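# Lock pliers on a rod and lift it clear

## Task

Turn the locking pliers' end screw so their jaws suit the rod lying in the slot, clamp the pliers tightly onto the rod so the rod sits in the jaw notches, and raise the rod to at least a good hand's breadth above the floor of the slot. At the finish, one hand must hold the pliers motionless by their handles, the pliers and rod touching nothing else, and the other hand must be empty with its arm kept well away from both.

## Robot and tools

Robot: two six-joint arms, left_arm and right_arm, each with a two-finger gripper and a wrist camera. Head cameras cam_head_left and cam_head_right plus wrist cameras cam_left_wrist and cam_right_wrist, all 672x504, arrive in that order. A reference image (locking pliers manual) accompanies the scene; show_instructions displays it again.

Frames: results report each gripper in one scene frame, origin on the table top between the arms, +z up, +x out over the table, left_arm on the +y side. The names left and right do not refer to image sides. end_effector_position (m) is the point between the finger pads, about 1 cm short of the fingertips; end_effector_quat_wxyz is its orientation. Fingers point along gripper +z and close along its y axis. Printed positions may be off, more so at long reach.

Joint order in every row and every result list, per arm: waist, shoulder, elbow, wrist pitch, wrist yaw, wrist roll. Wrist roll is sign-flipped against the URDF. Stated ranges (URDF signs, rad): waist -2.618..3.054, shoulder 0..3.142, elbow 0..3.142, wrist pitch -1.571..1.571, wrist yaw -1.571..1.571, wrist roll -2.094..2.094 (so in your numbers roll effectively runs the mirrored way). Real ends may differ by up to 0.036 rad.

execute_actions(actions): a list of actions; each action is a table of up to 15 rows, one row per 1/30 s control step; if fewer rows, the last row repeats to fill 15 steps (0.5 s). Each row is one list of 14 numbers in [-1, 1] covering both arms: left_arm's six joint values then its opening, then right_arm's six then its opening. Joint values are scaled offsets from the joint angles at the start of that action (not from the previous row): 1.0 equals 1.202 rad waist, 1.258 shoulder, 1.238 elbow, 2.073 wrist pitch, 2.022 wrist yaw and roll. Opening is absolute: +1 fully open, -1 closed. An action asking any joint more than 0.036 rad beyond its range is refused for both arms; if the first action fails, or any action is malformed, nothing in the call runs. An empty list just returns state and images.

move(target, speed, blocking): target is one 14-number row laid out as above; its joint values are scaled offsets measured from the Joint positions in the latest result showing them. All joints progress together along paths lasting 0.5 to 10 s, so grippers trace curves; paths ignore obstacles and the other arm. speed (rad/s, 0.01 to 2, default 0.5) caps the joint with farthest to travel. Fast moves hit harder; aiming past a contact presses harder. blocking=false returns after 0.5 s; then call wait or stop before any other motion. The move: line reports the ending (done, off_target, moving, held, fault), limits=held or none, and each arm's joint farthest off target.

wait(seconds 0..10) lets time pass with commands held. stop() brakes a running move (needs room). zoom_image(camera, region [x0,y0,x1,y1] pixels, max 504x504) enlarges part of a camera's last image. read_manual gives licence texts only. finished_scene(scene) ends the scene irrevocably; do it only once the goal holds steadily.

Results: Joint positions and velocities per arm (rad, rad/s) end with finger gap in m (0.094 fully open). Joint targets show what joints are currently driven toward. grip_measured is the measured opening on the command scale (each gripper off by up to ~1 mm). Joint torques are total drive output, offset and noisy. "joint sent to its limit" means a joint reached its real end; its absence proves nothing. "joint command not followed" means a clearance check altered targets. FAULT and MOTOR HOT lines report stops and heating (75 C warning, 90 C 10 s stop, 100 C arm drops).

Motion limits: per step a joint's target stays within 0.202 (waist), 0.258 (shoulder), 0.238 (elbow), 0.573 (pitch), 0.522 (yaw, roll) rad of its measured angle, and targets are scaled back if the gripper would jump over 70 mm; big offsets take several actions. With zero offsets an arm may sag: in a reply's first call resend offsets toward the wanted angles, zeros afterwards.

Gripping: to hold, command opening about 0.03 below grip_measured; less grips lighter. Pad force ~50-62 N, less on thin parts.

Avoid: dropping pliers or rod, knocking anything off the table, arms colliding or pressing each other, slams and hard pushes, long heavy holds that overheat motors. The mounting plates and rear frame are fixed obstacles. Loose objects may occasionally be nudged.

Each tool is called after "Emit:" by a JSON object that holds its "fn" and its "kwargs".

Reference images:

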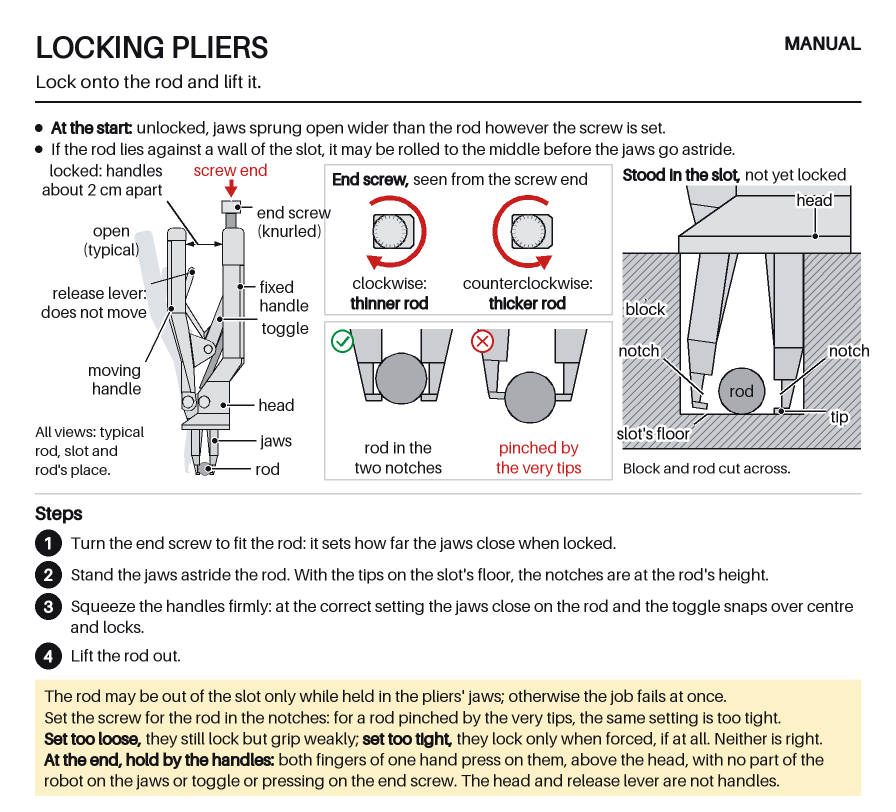

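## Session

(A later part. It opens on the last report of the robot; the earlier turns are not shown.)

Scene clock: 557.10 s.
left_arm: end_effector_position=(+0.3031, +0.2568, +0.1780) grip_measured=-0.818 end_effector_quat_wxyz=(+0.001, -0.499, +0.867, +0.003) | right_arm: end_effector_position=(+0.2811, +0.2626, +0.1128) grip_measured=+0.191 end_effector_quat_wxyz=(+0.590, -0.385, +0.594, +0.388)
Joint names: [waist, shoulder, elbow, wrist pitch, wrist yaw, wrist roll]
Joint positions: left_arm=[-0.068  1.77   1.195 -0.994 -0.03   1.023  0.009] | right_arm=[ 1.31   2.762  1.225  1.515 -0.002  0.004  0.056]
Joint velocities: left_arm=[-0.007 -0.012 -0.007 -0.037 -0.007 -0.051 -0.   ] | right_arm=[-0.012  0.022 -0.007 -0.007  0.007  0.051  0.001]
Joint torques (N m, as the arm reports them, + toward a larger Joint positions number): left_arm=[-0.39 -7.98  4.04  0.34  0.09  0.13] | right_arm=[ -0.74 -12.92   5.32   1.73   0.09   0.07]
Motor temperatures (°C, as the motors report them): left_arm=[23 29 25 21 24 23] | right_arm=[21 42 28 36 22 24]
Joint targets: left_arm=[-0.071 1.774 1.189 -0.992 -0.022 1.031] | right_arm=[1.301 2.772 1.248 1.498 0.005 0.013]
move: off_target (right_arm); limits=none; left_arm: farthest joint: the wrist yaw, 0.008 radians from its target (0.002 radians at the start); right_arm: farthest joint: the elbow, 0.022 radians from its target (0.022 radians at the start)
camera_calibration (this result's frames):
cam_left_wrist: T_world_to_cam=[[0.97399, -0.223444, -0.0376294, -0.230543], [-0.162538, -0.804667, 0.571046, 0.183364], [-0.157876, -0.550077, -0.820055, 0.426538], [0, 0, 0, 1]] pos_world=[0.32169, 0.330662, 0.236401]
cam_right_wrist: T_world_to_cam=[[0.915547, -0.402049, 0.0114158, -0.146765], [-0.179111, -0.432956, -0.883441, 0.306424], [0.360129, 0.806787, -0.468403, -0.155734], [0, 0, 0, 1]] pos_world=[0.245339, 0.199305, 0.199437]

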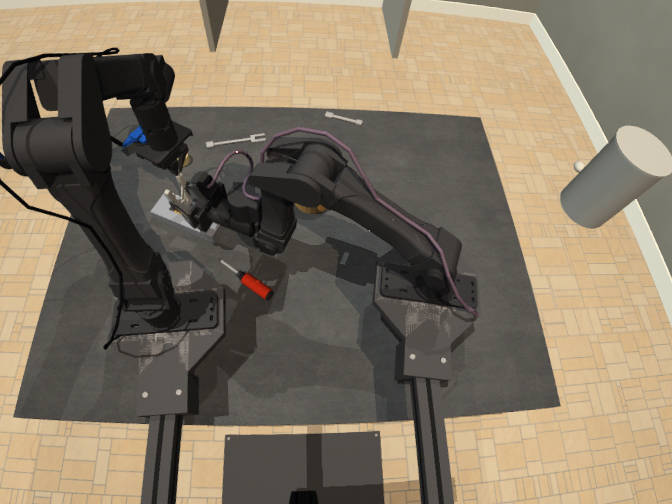

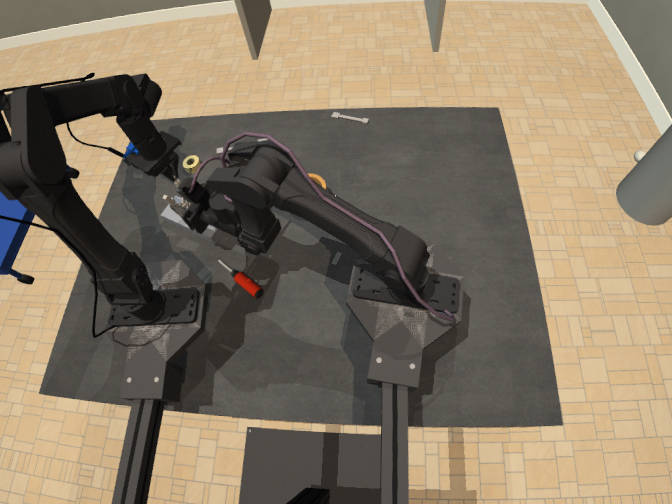

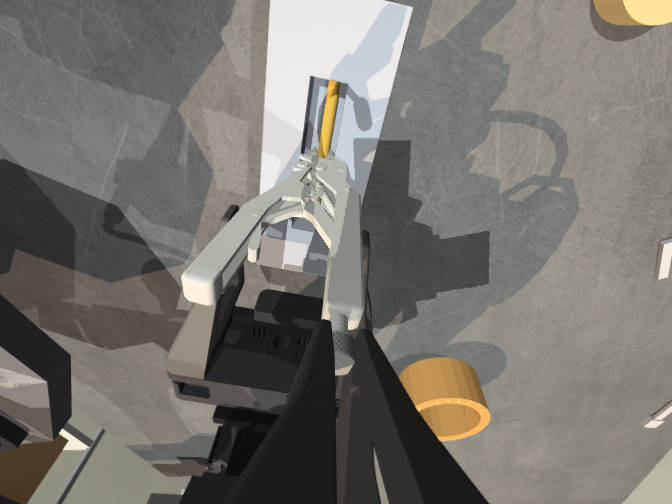

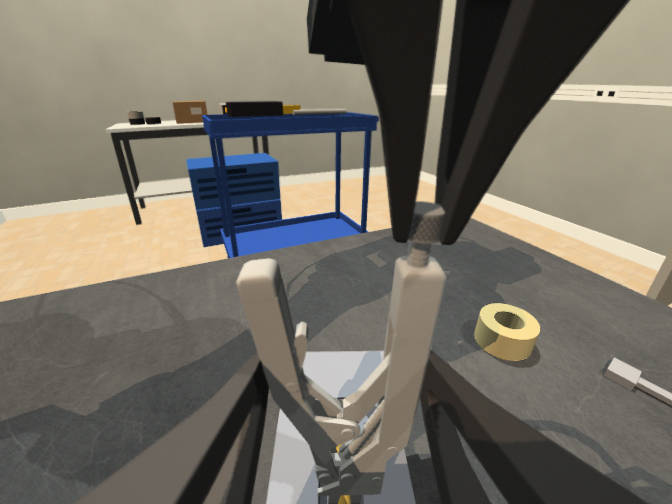

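Emit:
{"fn": "execute_actions", "kwargs": {"actions": [[[-0.002,0.003,-0.005,0.001,0.002,0.002,-0.835,-0.009,0.008,0.018,-0.008,0.004,0.004,0.182],[-0.002,0.003,-0.005,0.001,0.002,0.002,-0.835,-0.009,0.008,0.018,-0.008,0.004,0.004,0.174],[-0.002,0.003,-0.005,0.001,0.002,0.002,-0.835,-0.010,0.008,0.018,-0.008,0.005,0.004,0.166],[-0.002,0.003,-0.005,0.001,0.002,0.002,-0.835,-0.010,0.008,0.018,-0.008,0.005,0.004,0.158],[-0.002,0.003,-0.005,0.001,0.002,0.002,-0.835,-0.011,0.008,0.018,-0.008,0.005,0.004,0.150],[-0.002,0.003,-0.005,0.001,0.002,0.002,-0.835,-0.011,0.008,0.018,-0.008,0.006,0.004,0.142],[-0.002,0.003,-0.005,0.001,0.002,0.002,-0.835,-0.012,0.008,0.018,-0.008,0.006,0.004,0.135],[-0.002,0.003,-0.005,0.001,0.002,0.002,-0.835,-0.012,0.008,0.018,-0.008,0.006,0.004,0.128],[-0.002,0.003,-0.005,0.001,0.002,0.002,-0.835,-0.012,0.008,0.018,-0.008,0.006,0.004,0.122],[-0.002,0.003,-0.005,0.001,0.002,0.002,-0.835,-0.012,0.008,0.018,-0.008,0.006,0.004,0.116],[-0.002,0.003,-0.005,0.001,0.002,0.002,-0.835,-0.012,0.008,0.018,-0.008,0.006,0.004,0.11]]]}}

Scene clock: 565.97 s.
left_arm: end_effector_position=(+0.3031, +0.2569, +0.1780) grip_measured=-0.818 end_effector_quat_wxyz=(+0.001, -0.499, +0.866, +0.004) | right_arm: end_effector_position=(+0.2828, +0.2619, +0.1128) grip_measured=+0.116 end_effector_quat_wxyz=(+0.591, -0.384, +0.595, +0.387)
Joint names: [waist, shoulder, elbow, wrist pitch, wrist yaw, wrist roll]
Joint positions: left_arm=[-0.068  1.77   1.195 -0.994 -0.03   1.023  0.009] | right_arm=[ 1.307  2.762  1.225  1.515 -0.001  0.004  0.052]
Joint velocities: left_arm=[-0.002  0.007 -0.032 -0.007 -0.022  0.037 -0.001] | right_arm=[-0.012  0.002 -0.002 -0.007 -0.037  0.007  0.   ]
Joint torques (N m, as the arm reports them, + toward a larger Joint positions number): left_arm=[-0.38 -7.97  4.05  0.35  0.05  0.06] | right_arm=[ -0.89 -12.97   5.3    1.72   0.14   0.06]
Motor temperatures (°C, as the motors report them): left_arm=[23 29 25 21 24 23] | right_arm=[21 42 28 36 22 24]
Joint targets: left_arm=[-0.071 1.774 1.189 -0.992 -0.026 1.027] | right_arm=[1.296 2.772 1.248 1.498 0.010 0.013]
camera_calibration (this result's frames):
cam_left_wrist: T_world_to_cam=[[0.974075, -0.223059, -0.0377201, -0.230635], [-0.162228, -0.804946, 0.570739, 0.183451], [-0.157671, -0.549824, -0.820265, 0.426486], [0, 0, 0, 1]] pos_world=[0.321661, 0.330715, 0.236429]
cam_right_wrist: T_world_to_cam=[[0.914008, -0.405538, 0.0113555, -0.147321], [-0.180824, -0.43228, -0.883423, 0.306691], [0.36317, 0.805402, -0.468438, -0.156244], [0, 0, 0, 1]] pos_world=[0.246853, 0.198671, 0.199421]

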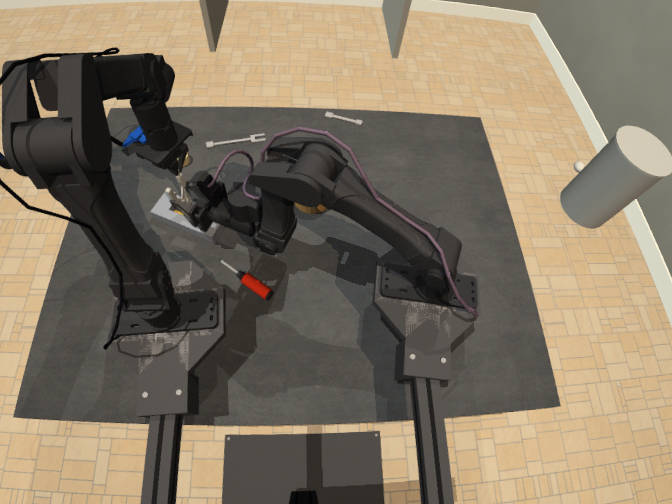

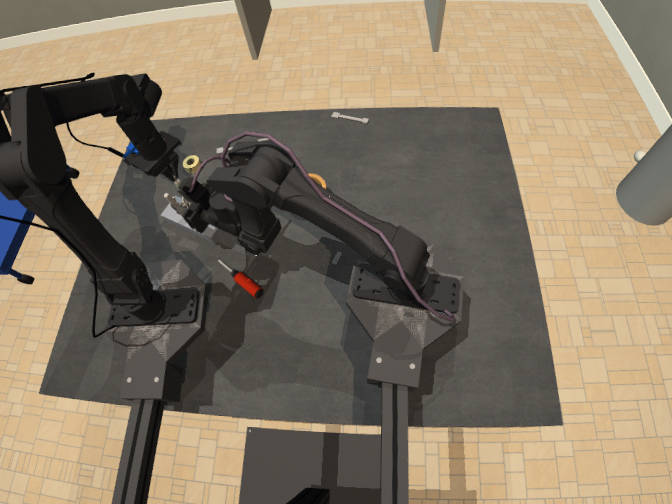

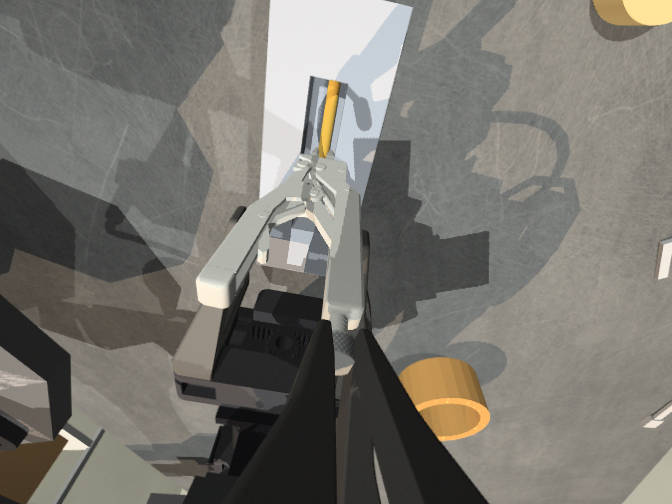

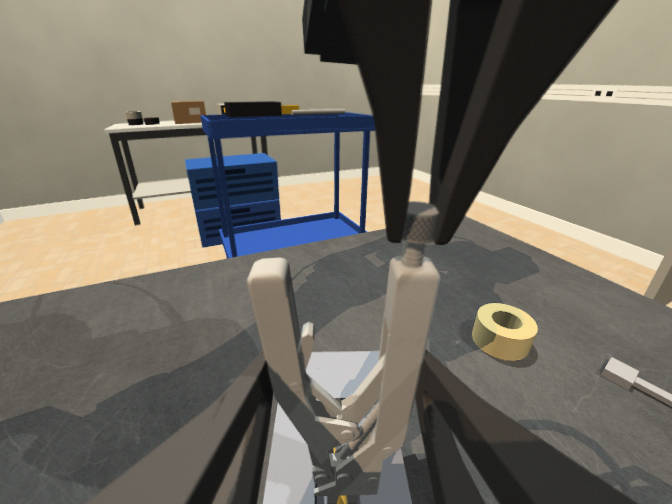

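Emit:
{"fn": "execute_actions", "kwargs": {"actions": [[[-0.002,0.003,-0.005,0.001,0.002,0.002,-0.835,-0.010,0.008,0.018,-0.008,0.005,0.004,0.106],[-0.002,0.003,-0.005,0.001,0.002,0.002,-0.835,-0.010,0.008,0.018,-0.008,0.005,0.004,0.102],[-0.002,0.003,-0.005,0.001,0.002,0.002,-0.835,-0.010,0.008,0.018,-0.008,0.005,0.004,0.098],[-0.002,0.003,-0.005,0.001,0.002,0.002,-0.835,-0.010,0.008,0.018,-0.008,0.005,0.004,0.094],[-0.002,0.003,-0.005,0.001,0.002,0.002,-0.835,-0.010,0.008,0.018,-0.008,0.005,0.004,0.09]]]}}

Scene clock: 574.03 s.
left_arm: end_effector_position=(+0.3030, +0.2569, +0.1780) grip_measured=-0.818 end_effector_quat_wxyz=(+0.001, -0.499, +0.866, +0.004) | right_arm: end_effector_position=(+0.2829, +0.2618, +0.1128) grip_measured=+0.097 end_effector_quat_wxyz=(+0.591, -0.383, +0.595, +0.387)
Joint names: [waist, shoulder, elbow, wrist pitch, wrist yaw, wrist roll]
Joint positions: left_arm=[-0.068  1.77   1.195 -0.994 -0.03   1.023  0.009] | right_arm=[ 1.307  2.762  1.225  1.515 -0.001  0.002  0.052]
Joint velocities: left_arm=[ 0.022  0.017  0.007  0.051 -0.007 -0.051 -0.   ] | right_arm=[-0.012  0.002  0.002 -0.037  0.066  0.051  0.   ]
Joint torques (N m, as the arm reports them, + toward a larger Joint positions number): left_arm=[-0.38 -7.97  4.04  0.35  0.06  0.06] | right_arm=[ -0.97 -12.97   5.32   1.73   0.13   0.1 ]
Motor temperatures (°C, as the motors report them): left_arm=[23 29 25 21 24 23] | right_arm=[21 42 28 36 22 24]
Joint targets: left_arm=[-0.071 1.774 1.189 -0.992 -0.026 1.027] | right_arm=[1.295 2.772 1.248 1.498 0.009 0.012]
camera_calibration (this result's frames):
cam_left_wrist: T_world_to_cam=[[0.974059, -0.223067, -0.0380896, -0.23047], [-0.162017, -0.80494, 0.570808, 0.183356], [-0.157989, -0.549829, -0.8202, 0.426556], [0, 0, 0, 1]] pos_world=[0.321589, 0.330713, 0.236422]
cam_right_wrist: T_world_to_cam=[[0.913875, -0.405902, 0.00868594, -0.146955], [-0.183147, -0.431255, -0.883446, 0.307081], [0.362338, 0.805768, -0.468453, -0.156103], [0, 0, 0, 1]] pos_world=[0.247102, 0.198564, 0.199439]

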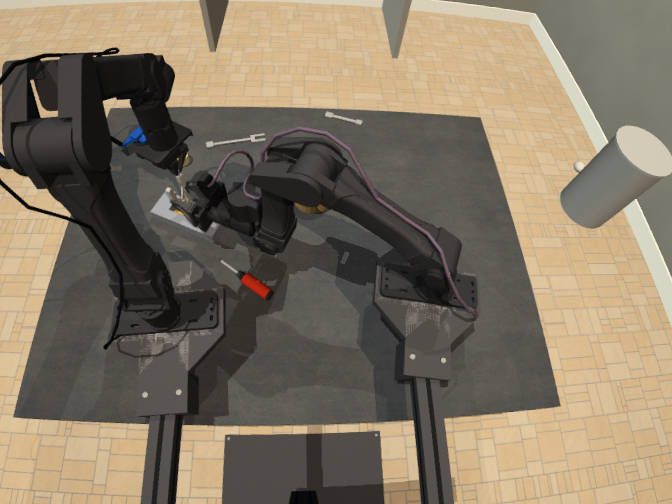

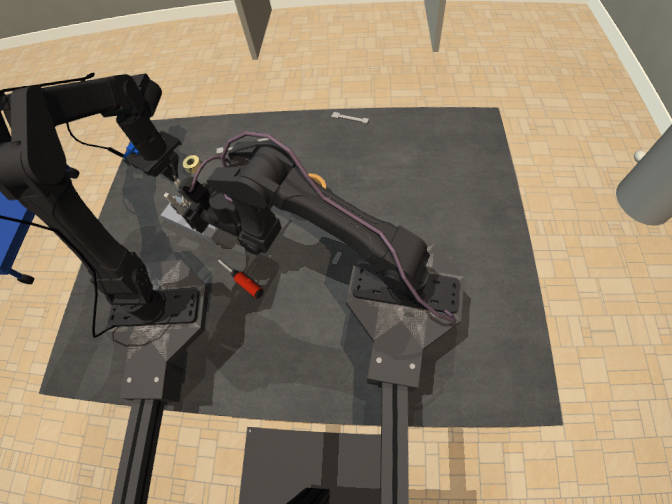

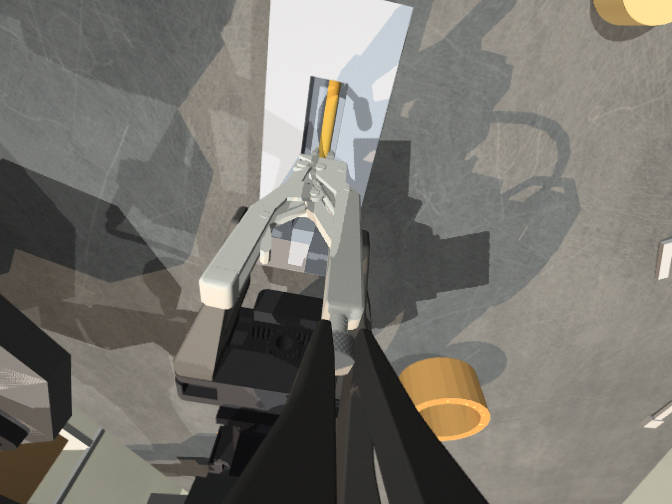

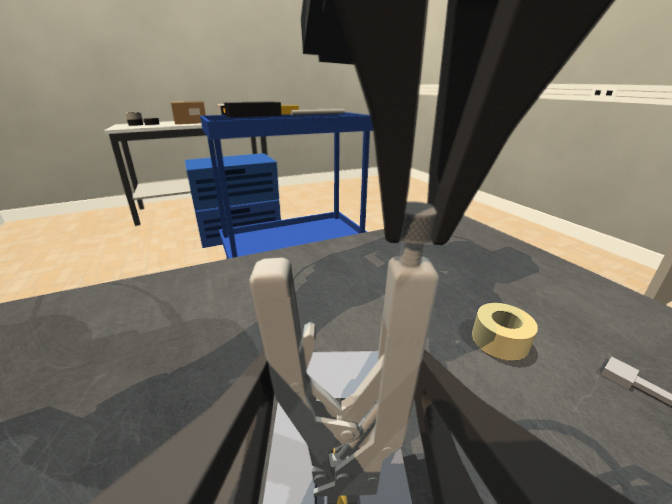

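Emit:
{"fn": "execute_actions", "kwargs": {"actions": [[[-0.002,0.003,-0.005,0.001,0.002,0.002,-0.835,-0.011,0.008,0.018,-0.008,0.005,0.005,0.085],[-0.002,0.003,-0.005,0.001,0.002,0.002,-0.835,-0.011,0.008,0.018,-0.008,0.005,0.005,0.08],[-0.002,0.003,-0.005,0.001,0.002,0.002,-0.835,-0.012,0.008,0.018,-0.008,0.005,0.005,0.075],[-0.002,0.003,-0.005,0.001,0.002,0.002,-0.835,-0.012,0.008,0.018,-0.008,0.005,0.005,0.07],[-0.002,0.003,-0.005,0.001,0.002,0.002,-0.835,-0.012,0.008,0.018,-0.008,0.005,0.005,0.065],[-0.002,0.003,-0.005,0.001,0.002,0.002,-0.835,-0.012,0.008,0.018,-0.008,0.005,0.005,0.06]]]}}

Emit:
{"fn": "execute_actions", "kwargs": {"actions": [[[-0.002,0.003,-0.005,0.001,0.002,0.002,-0.835,-0.011,0.008,0.018,-0.008,0.005,0.005,0.055],[-0.002,0.003,-0.005,0.001,0.002,0.002,-0.835,-0.011,0.008,0.018,-0.008,0.005,0.005,0.05],[-0.002,0.003,-0.005,0.001,0.002,0.002,-0.835,-0.012,0.008,0.018,-0.008,0.005,0.005,0.045],[-0.002,0.003,-0.005,0.001,0.002,0.002,-0.835,-0.012,0.008,0.018,-0.008,0.005,0.005,0.04],[-0.002,0.003,-0.005,0.001,0.002,0.002,-0.835,-0.012,0.008,0.018,-0.008,0.005,0.005,0.035],[-0.002,0.003,-0.005,0.001,0.002,0.002,-0.835,-0.012,0.008,0.018,-0.008,0.005,0.005,0.03]]]}}

Scene clock: 605.70 s.
left_arm: end_effector_position=(+0.3029, +0.2570, +0.1780) grip_measured=-0.818 end_effector_quat_wxyz=(+0.001, -0.499, +0.866, +0.004) | right_arm: end_effector_position=(+0.2836, +0.2615, +0.1128) grip_measured=+0.069 end_effector_quat_wxyz=(+0.590, -0.381, +0.596, +0.389)
Joint names: [waist, shoulder, elbow, wrist pitch, wrist yaw, wrist roll]
Joint positions: left_arm=[-0.068  1.77   1.195 -0.995 -0.03   1.023  0.009] | right_arm=[ 1.306  2.762  1.225  1.515 -0.001 -0.003  0.05 ]
Joint velocities: left_arm=[-0.002 -0.007 -0.002  0.007  0.037  0.022  0.001] | right_arm=[-0.002 -0.007 -0.002 -0.007 -0.022 -0.037 -0.   ]
Joint torques (N m, as the arm reports them, + toward a larger Joint positions number): left_arm=[-0.38 -7.97  4.04  0.35  0.06  0.06] | right_arm=[ -1.02 -12.96   5.32   1.73   0.11   0.16]
Motor temperatures (°C, as the motors report them): left_arm=[23 29 25 21 24 23] | right_arm=[21 42 28 36 22 24]
Joint targets: left_arm=[-0.071 1.774 1.189 -0.992 -0.026 1.027] | right_arm=[1.293 2.772 1.248 1.498 0.009 0.012]
camera_calibration (this result's frames):
cam_left_wrist: T_world_to_cam=[[0.974042, -0.223062, -0.0385525, -0.230275], [-0.161802, -0.805152, 0.570571, 0.183424], [-0.158313, -0.549522, -0.820343, 0.426623], [0, 0, 0, 1]] pos_world=[0.321516, 0.330757, 0.236443]
cam_right_wrist: T_world_to_cam=[[0.91328, -0.407316, 0.00370448, -0.146589], [-0.187833, -0.429193, -0.883466, 0.307861], [0.36144, 0.806156, -0.46848, -0.155953], [0, 0, 0, 1]] pos_world=[0.248071, 0.198146, 0.199467]

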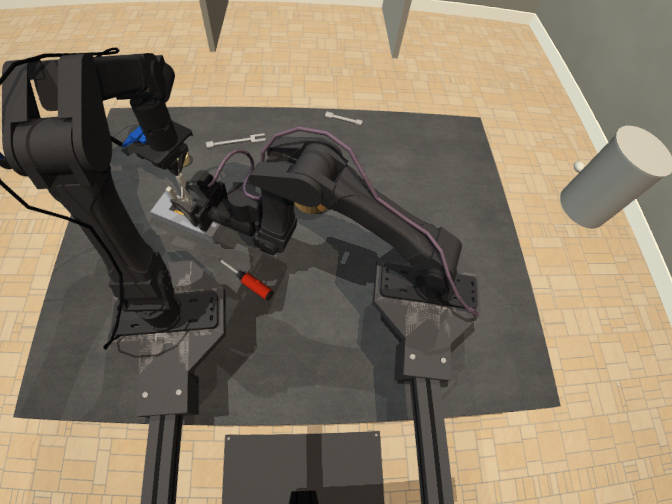

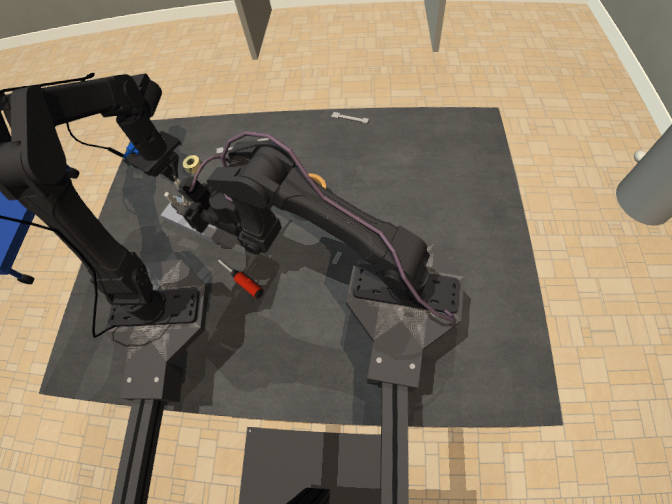

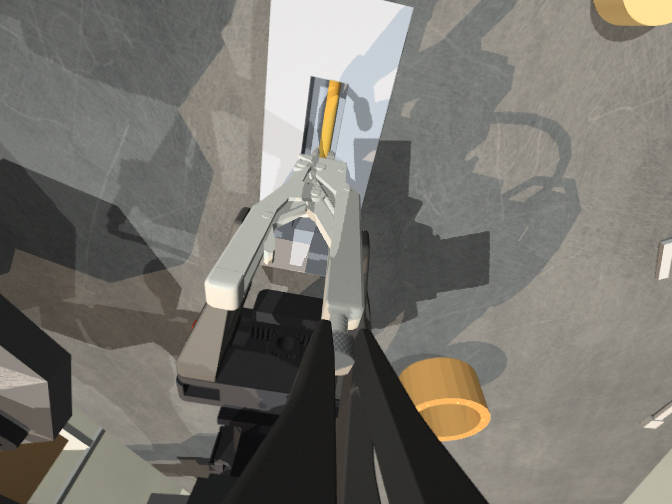

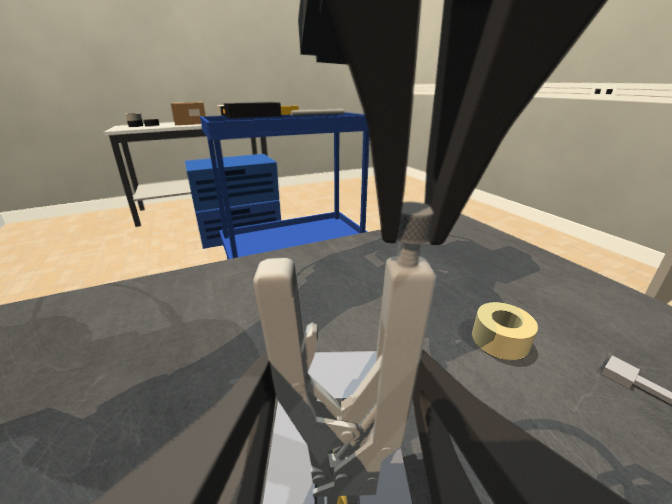

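Scene clock: 606.20 s.
left_arm: end_effector_position=(+0.3028, +0.2570, +0.1780) grip_measured=-0.818 end_effector_quat_wxyz=(+0.001, -0.499, +0.866, +0.004) | right_arm: end_effector_position=(+0.2840, +0.2613, +0.1129) grip_measured=+0.038 end_effector_quat_wxyz=(+0.589, -0.379, +0.598, +0.390)
Joint names: [waist, shoulder, elbow, wrist pitch, wrist yaw, wrist roll]
Joint positions: left_arm=[-0.068  1.77   1.195 -0.995 -0.031  1.023  0.009] | right_arm=[ 1.305  2.762  1.225  1.515 -0.001 -0.009  0.049]
Joint velocities: left_arm=[-0.002 -0.027  0.002  0.051 -0.037  0.022 -0.001] | right_arm=[ 0.007  0.002 -0.012  0.037 -0.007 -0.022 -0.   ]
Joint torques (N m, as the arm reports them, + toward a larger Joint positions number): left_arm=[-0.39 -7.98  4.04  0.35  0.06  0.06] | right_arm=[ -1.05 -12.96   5.36   1.73   0.12   0.16]
Motor temperatures (°C, as the motors report them): left_arm=[23 29 25 21 24 23] | right_arm=[21 42 28 36 22 24]
Joint targets: left_arm=[-0.071 1.774 1.189 -0.993 -0.026 1.027] | right_arm=[1.292 2.772 1.248 1.499 0.010 0.007]
camera_calibration (this result's frames):
cam_left_wrist: T_world_to_cam=[[0.974024, -0.223057, -0.0390153, -0.230081], [-0.161587, -0.805363, 0.570334, 0.183493], [-0.158638, -0.549214, -0.820486, 0.426689], [0, 0, 0, 1]] pos_world=[0.321443, 0.330801, 0.236464]
cam_right_wrist: T_world_to_cam=[[0.912967, -0.408026, -0.00241412, -0.146069], [-0.192966, -0.426538, -0.883645, 0.308723], [0.359521, 0.807205, -0.46815, -0.155678], [0, 0, 0, 1]] pos_world=[0.248899, 0.197747, 0.199568]

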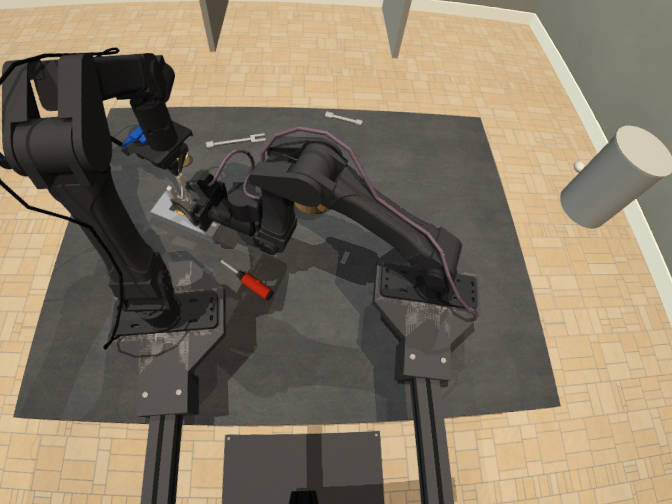

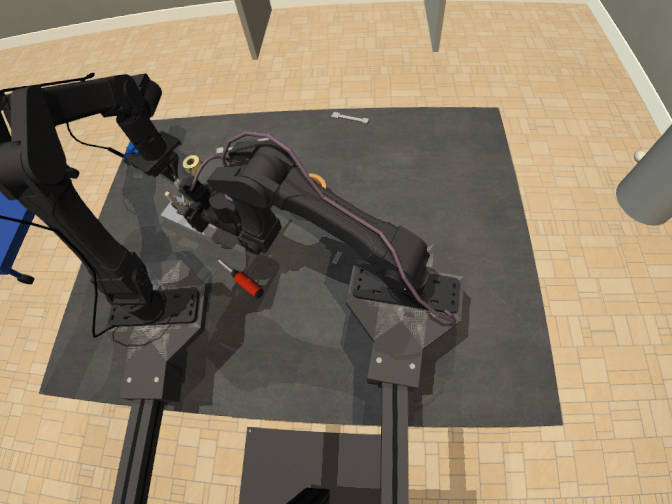

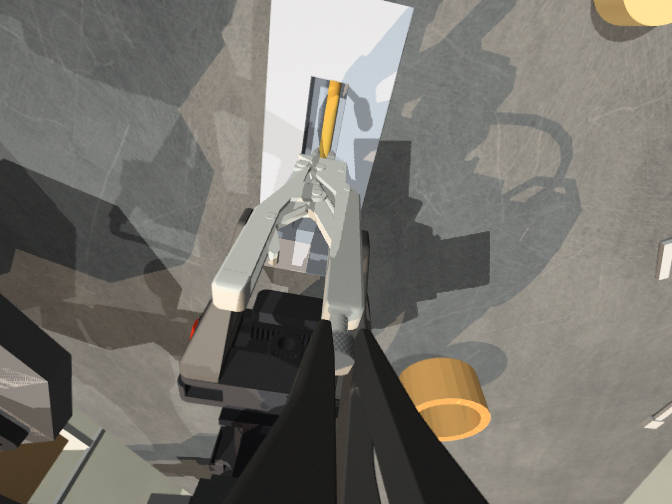

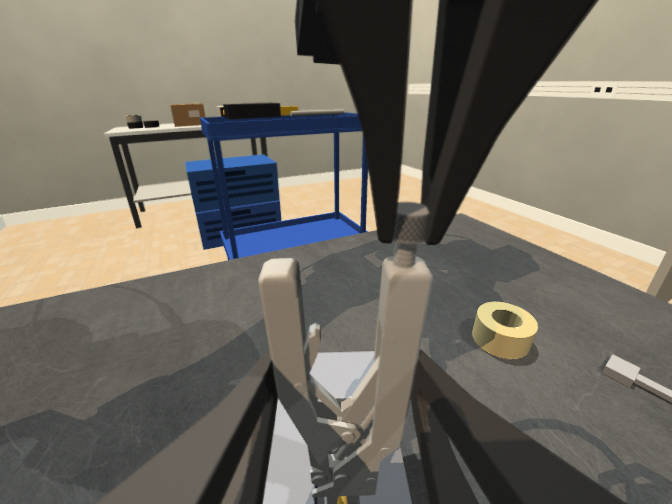

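Emit:
{"fn": "zoom_image", "kwargs": {"camera": "cam_right_wrist", "region": [250, 300, 460, 504]}}

Region (250, 300, 460, 504) of cam_right_wrist's 672x504 image, scaled by 2.400, with more detail than that image has; it fills the top 490 rows of this view, and the rest is white.

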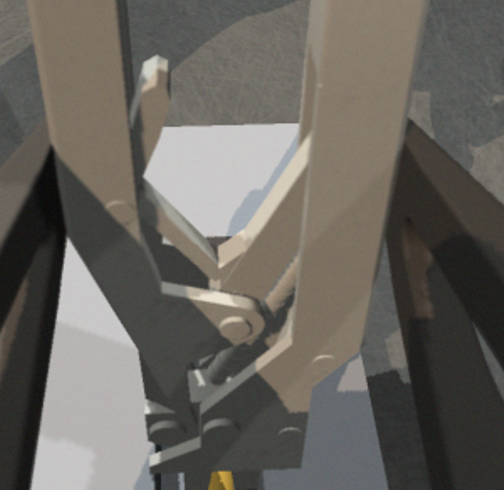

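Emit:
{"fn": "execute_actions", "kwargs": {"actions": [[[-0.002,0.003,-0.005,0.001,0.002,0.002,-0.835,-0.008,0.008,0.018,-0.008,0.004,0.008,0.045],[-0.002,0.003,-0.005,0.001,0.002,0.002,-0.835,-0.005,0.008,0.018,-0.008,0.003,0.008,0.06],[-0.002,0.003,-0.005,0.001,0.002,0.002,-0.835,-0.002,0.008,0.018,-0.008,0.002,0.008,0.075],[-0.002,0.003,-0.005,0.001,0.002,0.002,-0.835,0.001,0.008,0.018,-0.008,0.001,0.008,0.09],[-0.002,0.003,-0.005,0.001,0.002,0.002,-0.835,0.003,0.008,0.018,-0.008,0.0,0.008,0.105],[-0.002,0.003,-0.005,0.001,0.002,0.002,-0.835,0.005,0.008,0.018,-0.008,0.0,0.008,0.12],[-0.002,0.003,-0.005,0.001,0.002,0.002,-0.835,0.006,0.008,0.018,-0.008,0.0,0.008,0.135],[-0.002,0.003,-0.005,0.001,0.002,0.002,-0.835,0.007,0.008,0.018,-0.008,0.0,0.008,0.15],[-0.002,0.003,-0.005,0.001,0.002,0.002,-0.835,0.008,0.008,0.018,-0.008,0.0,0.008,0.165],[-0.002,0.003,-0.005,0.001,0.002,0.002,-0.835,0.009,0.008,0.018,-0.008,0.0,0.008,0.18],[-0.002,0.003,-0.005,0.001,0.002,0.002,-0.835,0.009,0.008,0.018,-0.008,0.0,0.008,0.195],[-0.002,0.003,-0.005,0.001,0.002,0.002,-0.835,0.009,0.008,0.018,-0.008,0.0,0.008,0.205]],[[-0.002,0.003,-0.005,0.001,0.002,-0.02,-0.835,0,0.008,0.018,-0.008,0.0,0.002,0.205],[-0.002,0.003,-0.005,0.001,0.002,-0.05,-0.835,0,0.008,0.018,-0.008,0.0,0.002,0.205],[-0.002,0.003,-0.005,0.001,0.002,-0.08,-0.835,0,0.008,0.018,-0.008,0.0,0.002,0.205],[-0.002,0.003,-0.005,0.001,0.002,-0.11,-0.835,0,0.008,0.018,-0.008,0.0,0.002,0.205],[-0.002,0.003,-0.005,0.001,0.002,-0.14,-0.835,0,0.008,0.018,-0.008,0.0,0.002,0.205],[-0.002,0.003,-0.005,0.001,0.002,-0.17,-0.835,0,0.008,0.018,-0.008,0.0,0.002,0.205],[-0.002,0.003,-0.005,0.001,0.002,-0.20,-0.835,0,0.008,0.018,-0.008,0.0,0.002,0.205],[-0.002,0.003,-0.005,0.001,0.002,-0.23,-0.835,0,0.008,0.018,-0.008,0.0,0.002,0.205],[-0.002,0.003,-0.005,0.001,0.002,-0.26,-0.835,0,0.008,0.018,-0.008,0.0,0.002,0.205],[-0.002,0.003,-0.005,0.001,0.002,-0.285,-0.835,0,0.008,0.018,-0.008,0.0,0.002,0.205],[-0.002,0.003,-0.005,0.001,0.002,-0.305,-0.835,0,0.008,0.018,-0.008,0.0,0.002,0.205],[-0.002,0.003,-0.005,0.001,0.002,-0.32,-0.835,0,0.008,0.018,-0.008,0.0,0.002,0.205],[-0.002,0.003,-0.005,0.001,0.002,-0.33,-0.835,0,0.008,0.018,-0.008,0.0,0.002,0.205]]]}}

Scene clock: 632.63 s.
left_arm: end_effector_position=(+0.3049, +0.2560, +0.1780) grip_measured=-0.818 end_effector_quat_wxyz=(+0.003, -0.247, +0.969, +0.000) | right_arm: end_effector_position=(+0.2815, +0.2624, +0.1127) grip_measured=+0.205 end_effector_quat_wxyz=(+0.591, -0.386, +0.593, +0.388)
Joint names: [waist, shoulder, elbow, wrist pitch, wrist yaw, wrist roll]
Joint positions: left_arm=[-0.068  1.77   1.195 -0.987 -0.025  0.476  0.009] | right_arm=[ 1.308  2.762  1.225  1.515 -0.006  0.007  0.057]
Joint velocities: left_arm=[-0.002  0.012 -0.017 -0.081  0.022 -0.667  0.001] | right_arm=[ 0.017  0.022  0.012  0.095  0.007 -0.037 -0.001]
Joint torques (N m, as the arm reports them, + toward a larger Joint positions number): left_arm=[-0.38 -7.98  4.05  0.31  0.01 -0.05] | right_arm=[  0.12 -12.96   5.33   1.73   0.01   0.02]
Motor temperatures (°C, as the motors report them): left_arm=[23 29 25 21 24 23] | right_arm=[21 43 28 36 22 24]
Joint targets: left_arm=[-0.071 1.774 1.189 -0.987 -0.024 0.356] | right_arm=[1.308 2.772 1.248 1.498 -0.006 0.009]
camera_calibration (this result's frames):
cam_left_wrist: T_world_to_cam=[[0.715856, -0.697509, -0.0321235, -0.0334125], [-0.559205, -0.60025, 0.57183, 0.251463], [-0.418139, -0.391385, -0.819743, 0.465039], [0, 0, 0, 1]] pos_world=[0.358988, 0.309644, 0.236345]
cam_right_wrist: T_world_to_cam=[[0.916139, -0.400628, 0.0136579, -0.148053], [-0.176761, -0.434321, -0.883245, 0.306005], [0.359785, 0.80676, -0.468714, -0.155643], [0, 0, 0, 1]] pos_world=[0.245725, 0.199156, 0.199347]

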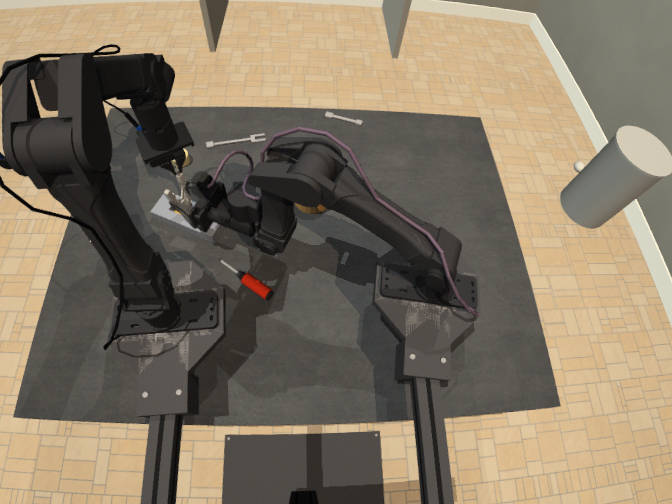

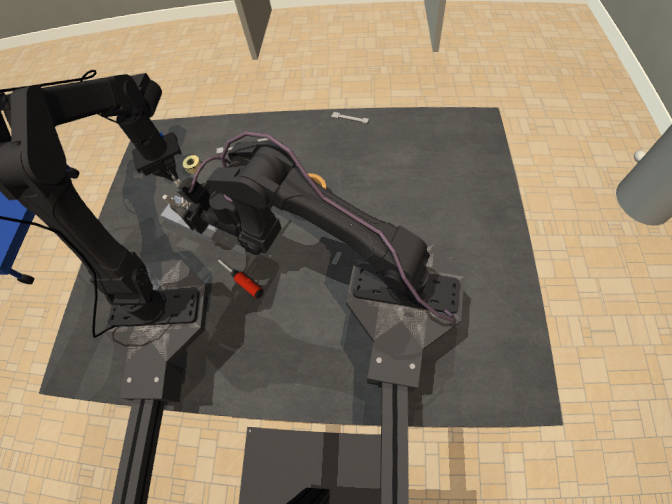

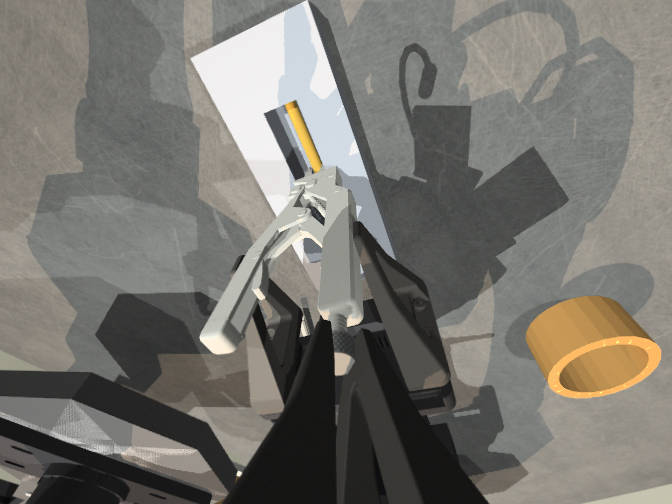

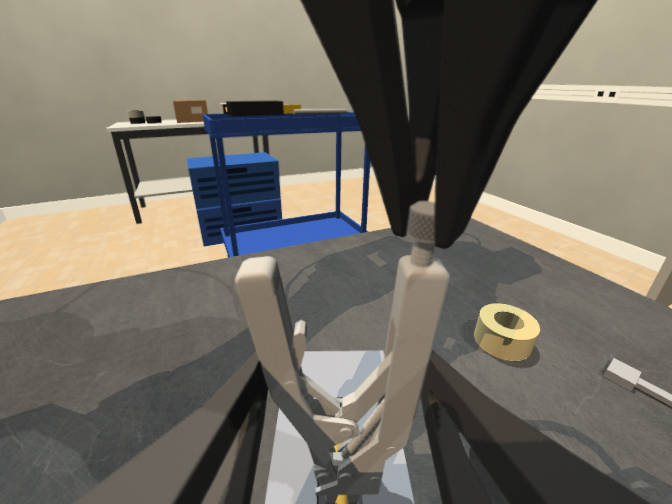

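Emit:
{"fn": "execute_actions", "kwargs": {"actions": [[[-0.002,0.003,-0.005,-0.003,0.0,-0.058,-0.835,0,0.008,0.018,-0.008,0.0,0.002,0.195],[-0.002,0.003,-0.005,-0.003,0.0,-0.058,-0.835,-0.001,0.008,0.018,-0.008,0.001,0.002,0.184],[-0.002,0.003,-0.005,-0.003,0.0,-0.058,-0.835,-0.002,0.008,0.018,-0.008,0.002,0.002,0.173],[-0.002,0.003,-0.005,-0.003,0.0,-0.058,-0.835,-0.003,0.008,0.018,-0.008,0.003,0.002,0.162],[-0.002,0.003,-0.005,-0.003,0.0,-0.058,-0.835,-0.005,0.008,0.018,-0.008,0.004,0.002,0.151],[-0.002,0.003,-0.005,-0.003,0.0,-0.058,-0.835,-0.007,0.008,0.018,-0.008,0.005,0.002,0.14],[-0.002,0.003,-0.005,-0.003,0.0,-0.058,-0.835,-0.009,0.008,0.018,-0.008,0.006,0.002,0.129],[-0.002,0.003,-0.005,-0.003,0.0,-0.058,-0.835,-0.010,0.008,0.018,-0.008,0.007,0.002,0.118],[-0.002,0.003,-0.005,-0.003,0.0,-0.058,-0.835,-0.011,0.008,0.018,-0.008,0.007,0.002,0.107],[-0.002,0.003,-0.005,-0.003,0.0,-0.058,-0.835,-0.012,0.008,0.018,-0.008,0.007,0.002,0.096],[-0.002,0.003,-0.005,-0.003,0.0,-0.058,-0.835,-0.012,0.008,0.018,-0.008,0.007,0.002,0.085],[-0.002,0.003,-0.005,-0.003,0.0,-0.058,-0.835,-0.013,0.008,0.018,-0.008,0.007,0.002,0.075],[-0.002,0.003,-0.005,-0.003,0.0,-0.058,-0.835,-0.013,0.008,0.018,-0.008,0.007,0.002,0.065]]]}}

Emit:
{"fn": "execute_actions", "kwargs": {"actions": []}}

Scene clock: 644.77 s.
left_arm: end_effector_position=(+0.3039, +0.2561, +0.1780) grip_measured=-0.818 end_effector_quat_wxyz=(+0.001, -0.193, +0.981, +0.001) | right_arm: end_effector_position=(+0.2832, +0.2617, +0.1127) grip_measured=+0.077 end_effector_quat_wxyz=(+0.591, -0.383, +0.595, +0.386)
Joint names: [waist, shoulder, elbow, wrist pitch, wrist yaw, wrist roll]
Joint positions: left_arm=[-0.068  1.77   1.195 -0.991 -0.026  0.367  0.009] | right_arm=[1.307 2.762 1.225 1.515 0.001 0.004 0.051]
Joint velocities: left_arm=[ 0.012 -0.002 -0.007  0.051 -0.066 -0.022 -0.001] | right_arm=[-0.017  0.007  0.002 -0.066  0.022 -0.007 -0.   ]
Joint torques (N m, as the arm reports them, + toward a larger Joint positions number): left_arm=[-0.37 -7.98  4.04  0.31  0.02 -0.05] | right_arm=[ -1.07 -12.96   5.34   1.72   0.08   0.07]
Motor temperatures (°C, as the motors report them): left_arm=[23 29 25 21 24 23] | right_arm=[21 43 28 36 22 24]
Joint targets: left_arm=[-0.071 1.774 1.189 -0.993 -0.025 0.359] | right_arm=[1.293 2.772 1.248 1.498 0.009 0.011]
camera_calibration (this result's frames):
cam_left_wrist: T_world_to_cam=[[0.63543, -0.771319, -0.0359814, 0.0114448], [-0.61874, -0.536502, 0.573869, 0.252349], [-0.461941, -0.342391, -0.818156, 0.465123], [0, 0, 0, 1]] pos_world=[0.363725, 0.303467, 0.23614]
cam_right_wrist: T_world_to_cam=[[0.913084, -0.407624, 0.0109782, -0.146877], [-0.182261, -0.432056, -0.883237, 0.306927], [0.364771, 0.804469, -0.468798, -0.15646], [0, 0, 0, 1]] pos_world=[0.247124, 0.198606, 0.199354]

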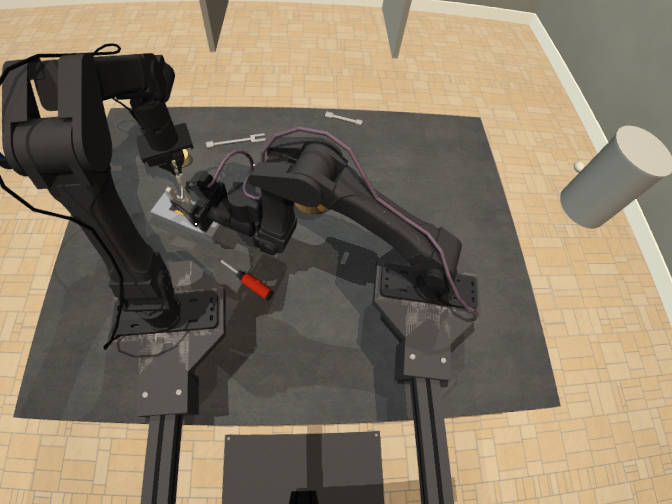

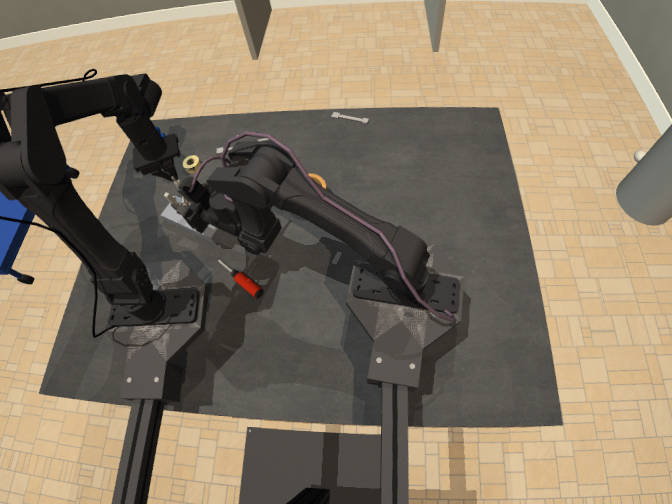

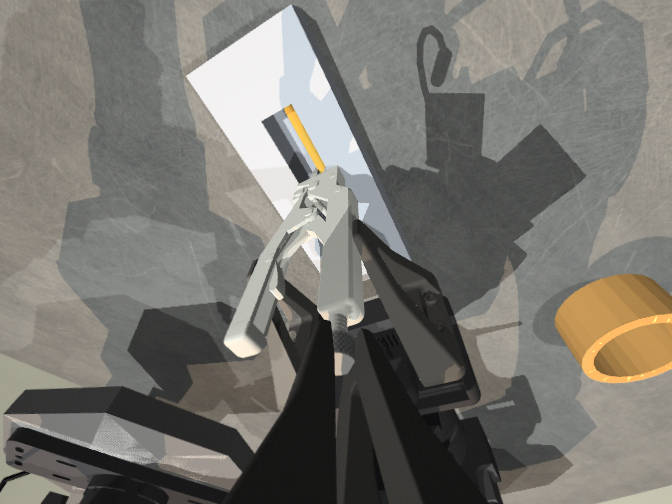

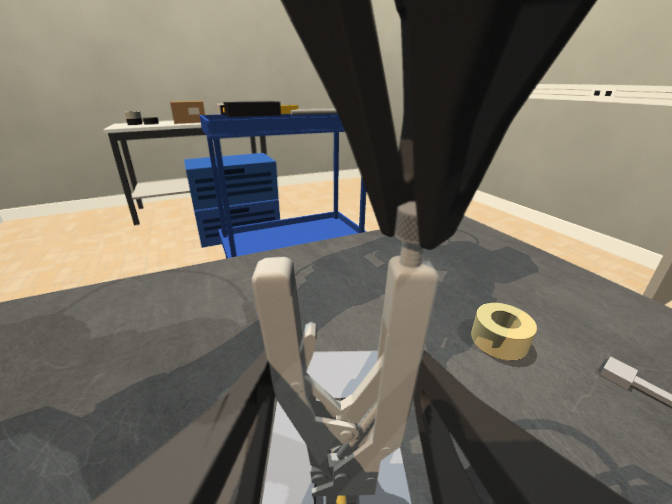

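Scene clock: 644.77 s.
left_arm: end_effector_position=(+0.3039, +0.2561, +0.1780) grip_measured=-0.818 end_effector_quat_wxyz=(+0.001, -0.193, +0.981, +0.001) | right_arm: end_effector_position=(+0.2832, +0.2617, +0.1127) grip_measured=+0.077 end_effector_quat_wxyz=(+0.591, -0.383, +0.595, +0.386)
Joint names: [waist, shoulder, elbow, wrist pitch, wrist yaw, wrist roll]
Joint positions: left_arm=[-0.068  1.77   1.195 -0.991 -0.026  0.367  0.009] | right_arm=[1.307 2.762 1.225 1.515 0.001 0.004 0.051]
Joint velocities: left_arm=[ 0.012 -0.002 -0.007  0.051 -0.066 -0.022 -0.001] | right_arm=[-0.017  0.007  0.002 -0.066  0.022 -0.007 -0.   ]
Joint torques (N m, as the arm reports them, + toward a larger Joint positions number): left_arm=[-0.37 -7.98  4.04  0.31  0.02 -0.05] | right_arm=[ -1.07 -12.96   5.34   1.72   0.08   0.07]
Motor temperatures (°C, as the motors report them): left_arm=[23 29 25 21 24 23] | right_arm=[21 43 28 36 22 24]
Joint targets: left_arm=[-0.071 1.774 1.189 -0.993 -0.025 0.359] | right_arm=[1.293 2.772 1.248 1.498 0.009 0.011]
camera_calibration (this result's frames):
cam_left_wrist: T_world_to_cam=[[0.63543, -0.771319, -0.0359814, 0.0114448], [-0.61874, -0.536502, 0.573869, 0.252349], [-0.461941, -0.342391, -0.818156, 0.465123], [0, 0, 0, 1]] pos_world=[0.363725, 0.303467, 0.23614]
cam_right_wrist: T_world_to_cam=[[0.913084, -0.407624, 0.0109782, -0.146877], [-0.182261, -0.432056, -0.883237, 0.306927], [0.364771, 0.804469, -0.468798, -0.15646], [0, 0, 0, 1]] pos_world=[0.247124, 0.198606, 0.199354]

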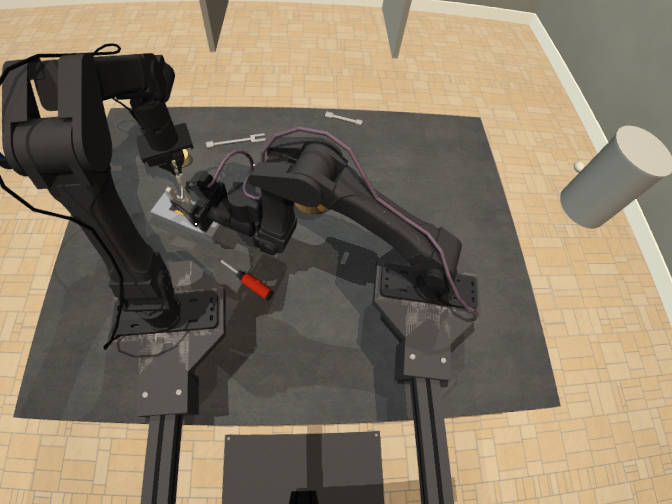

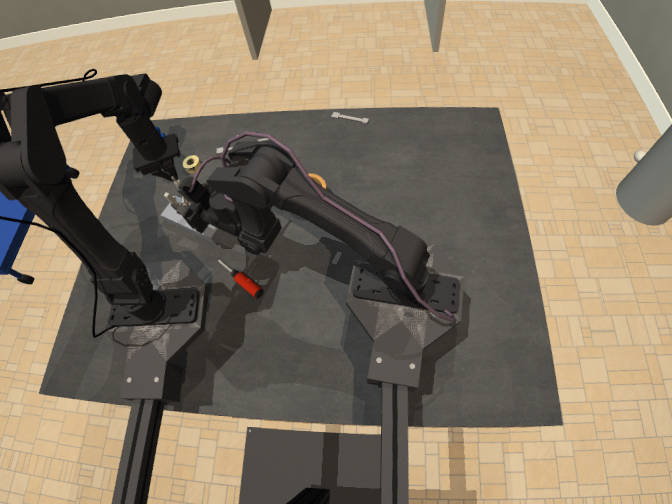

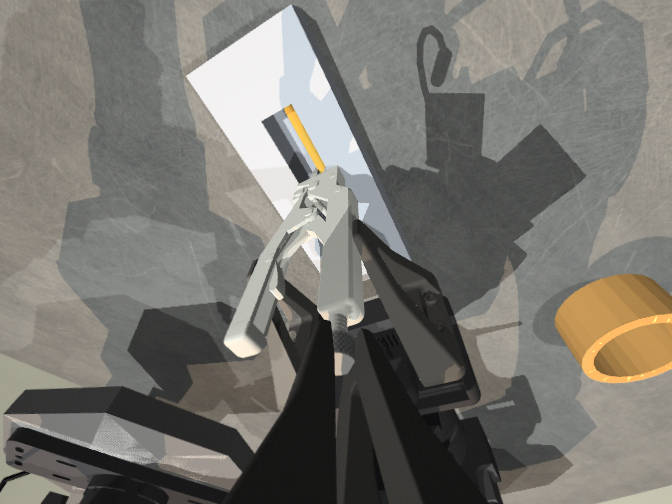

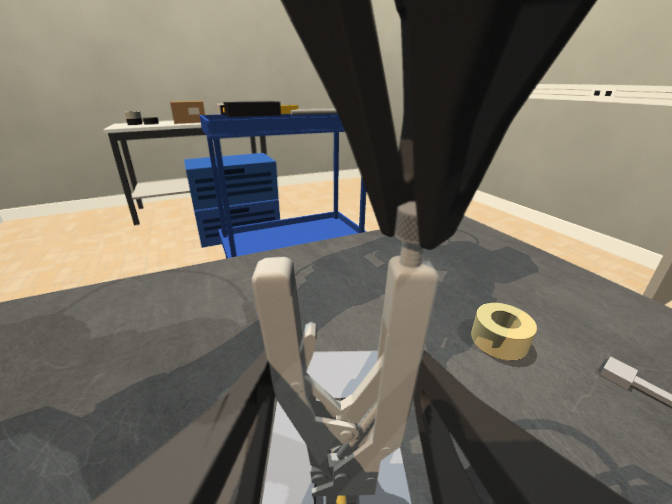

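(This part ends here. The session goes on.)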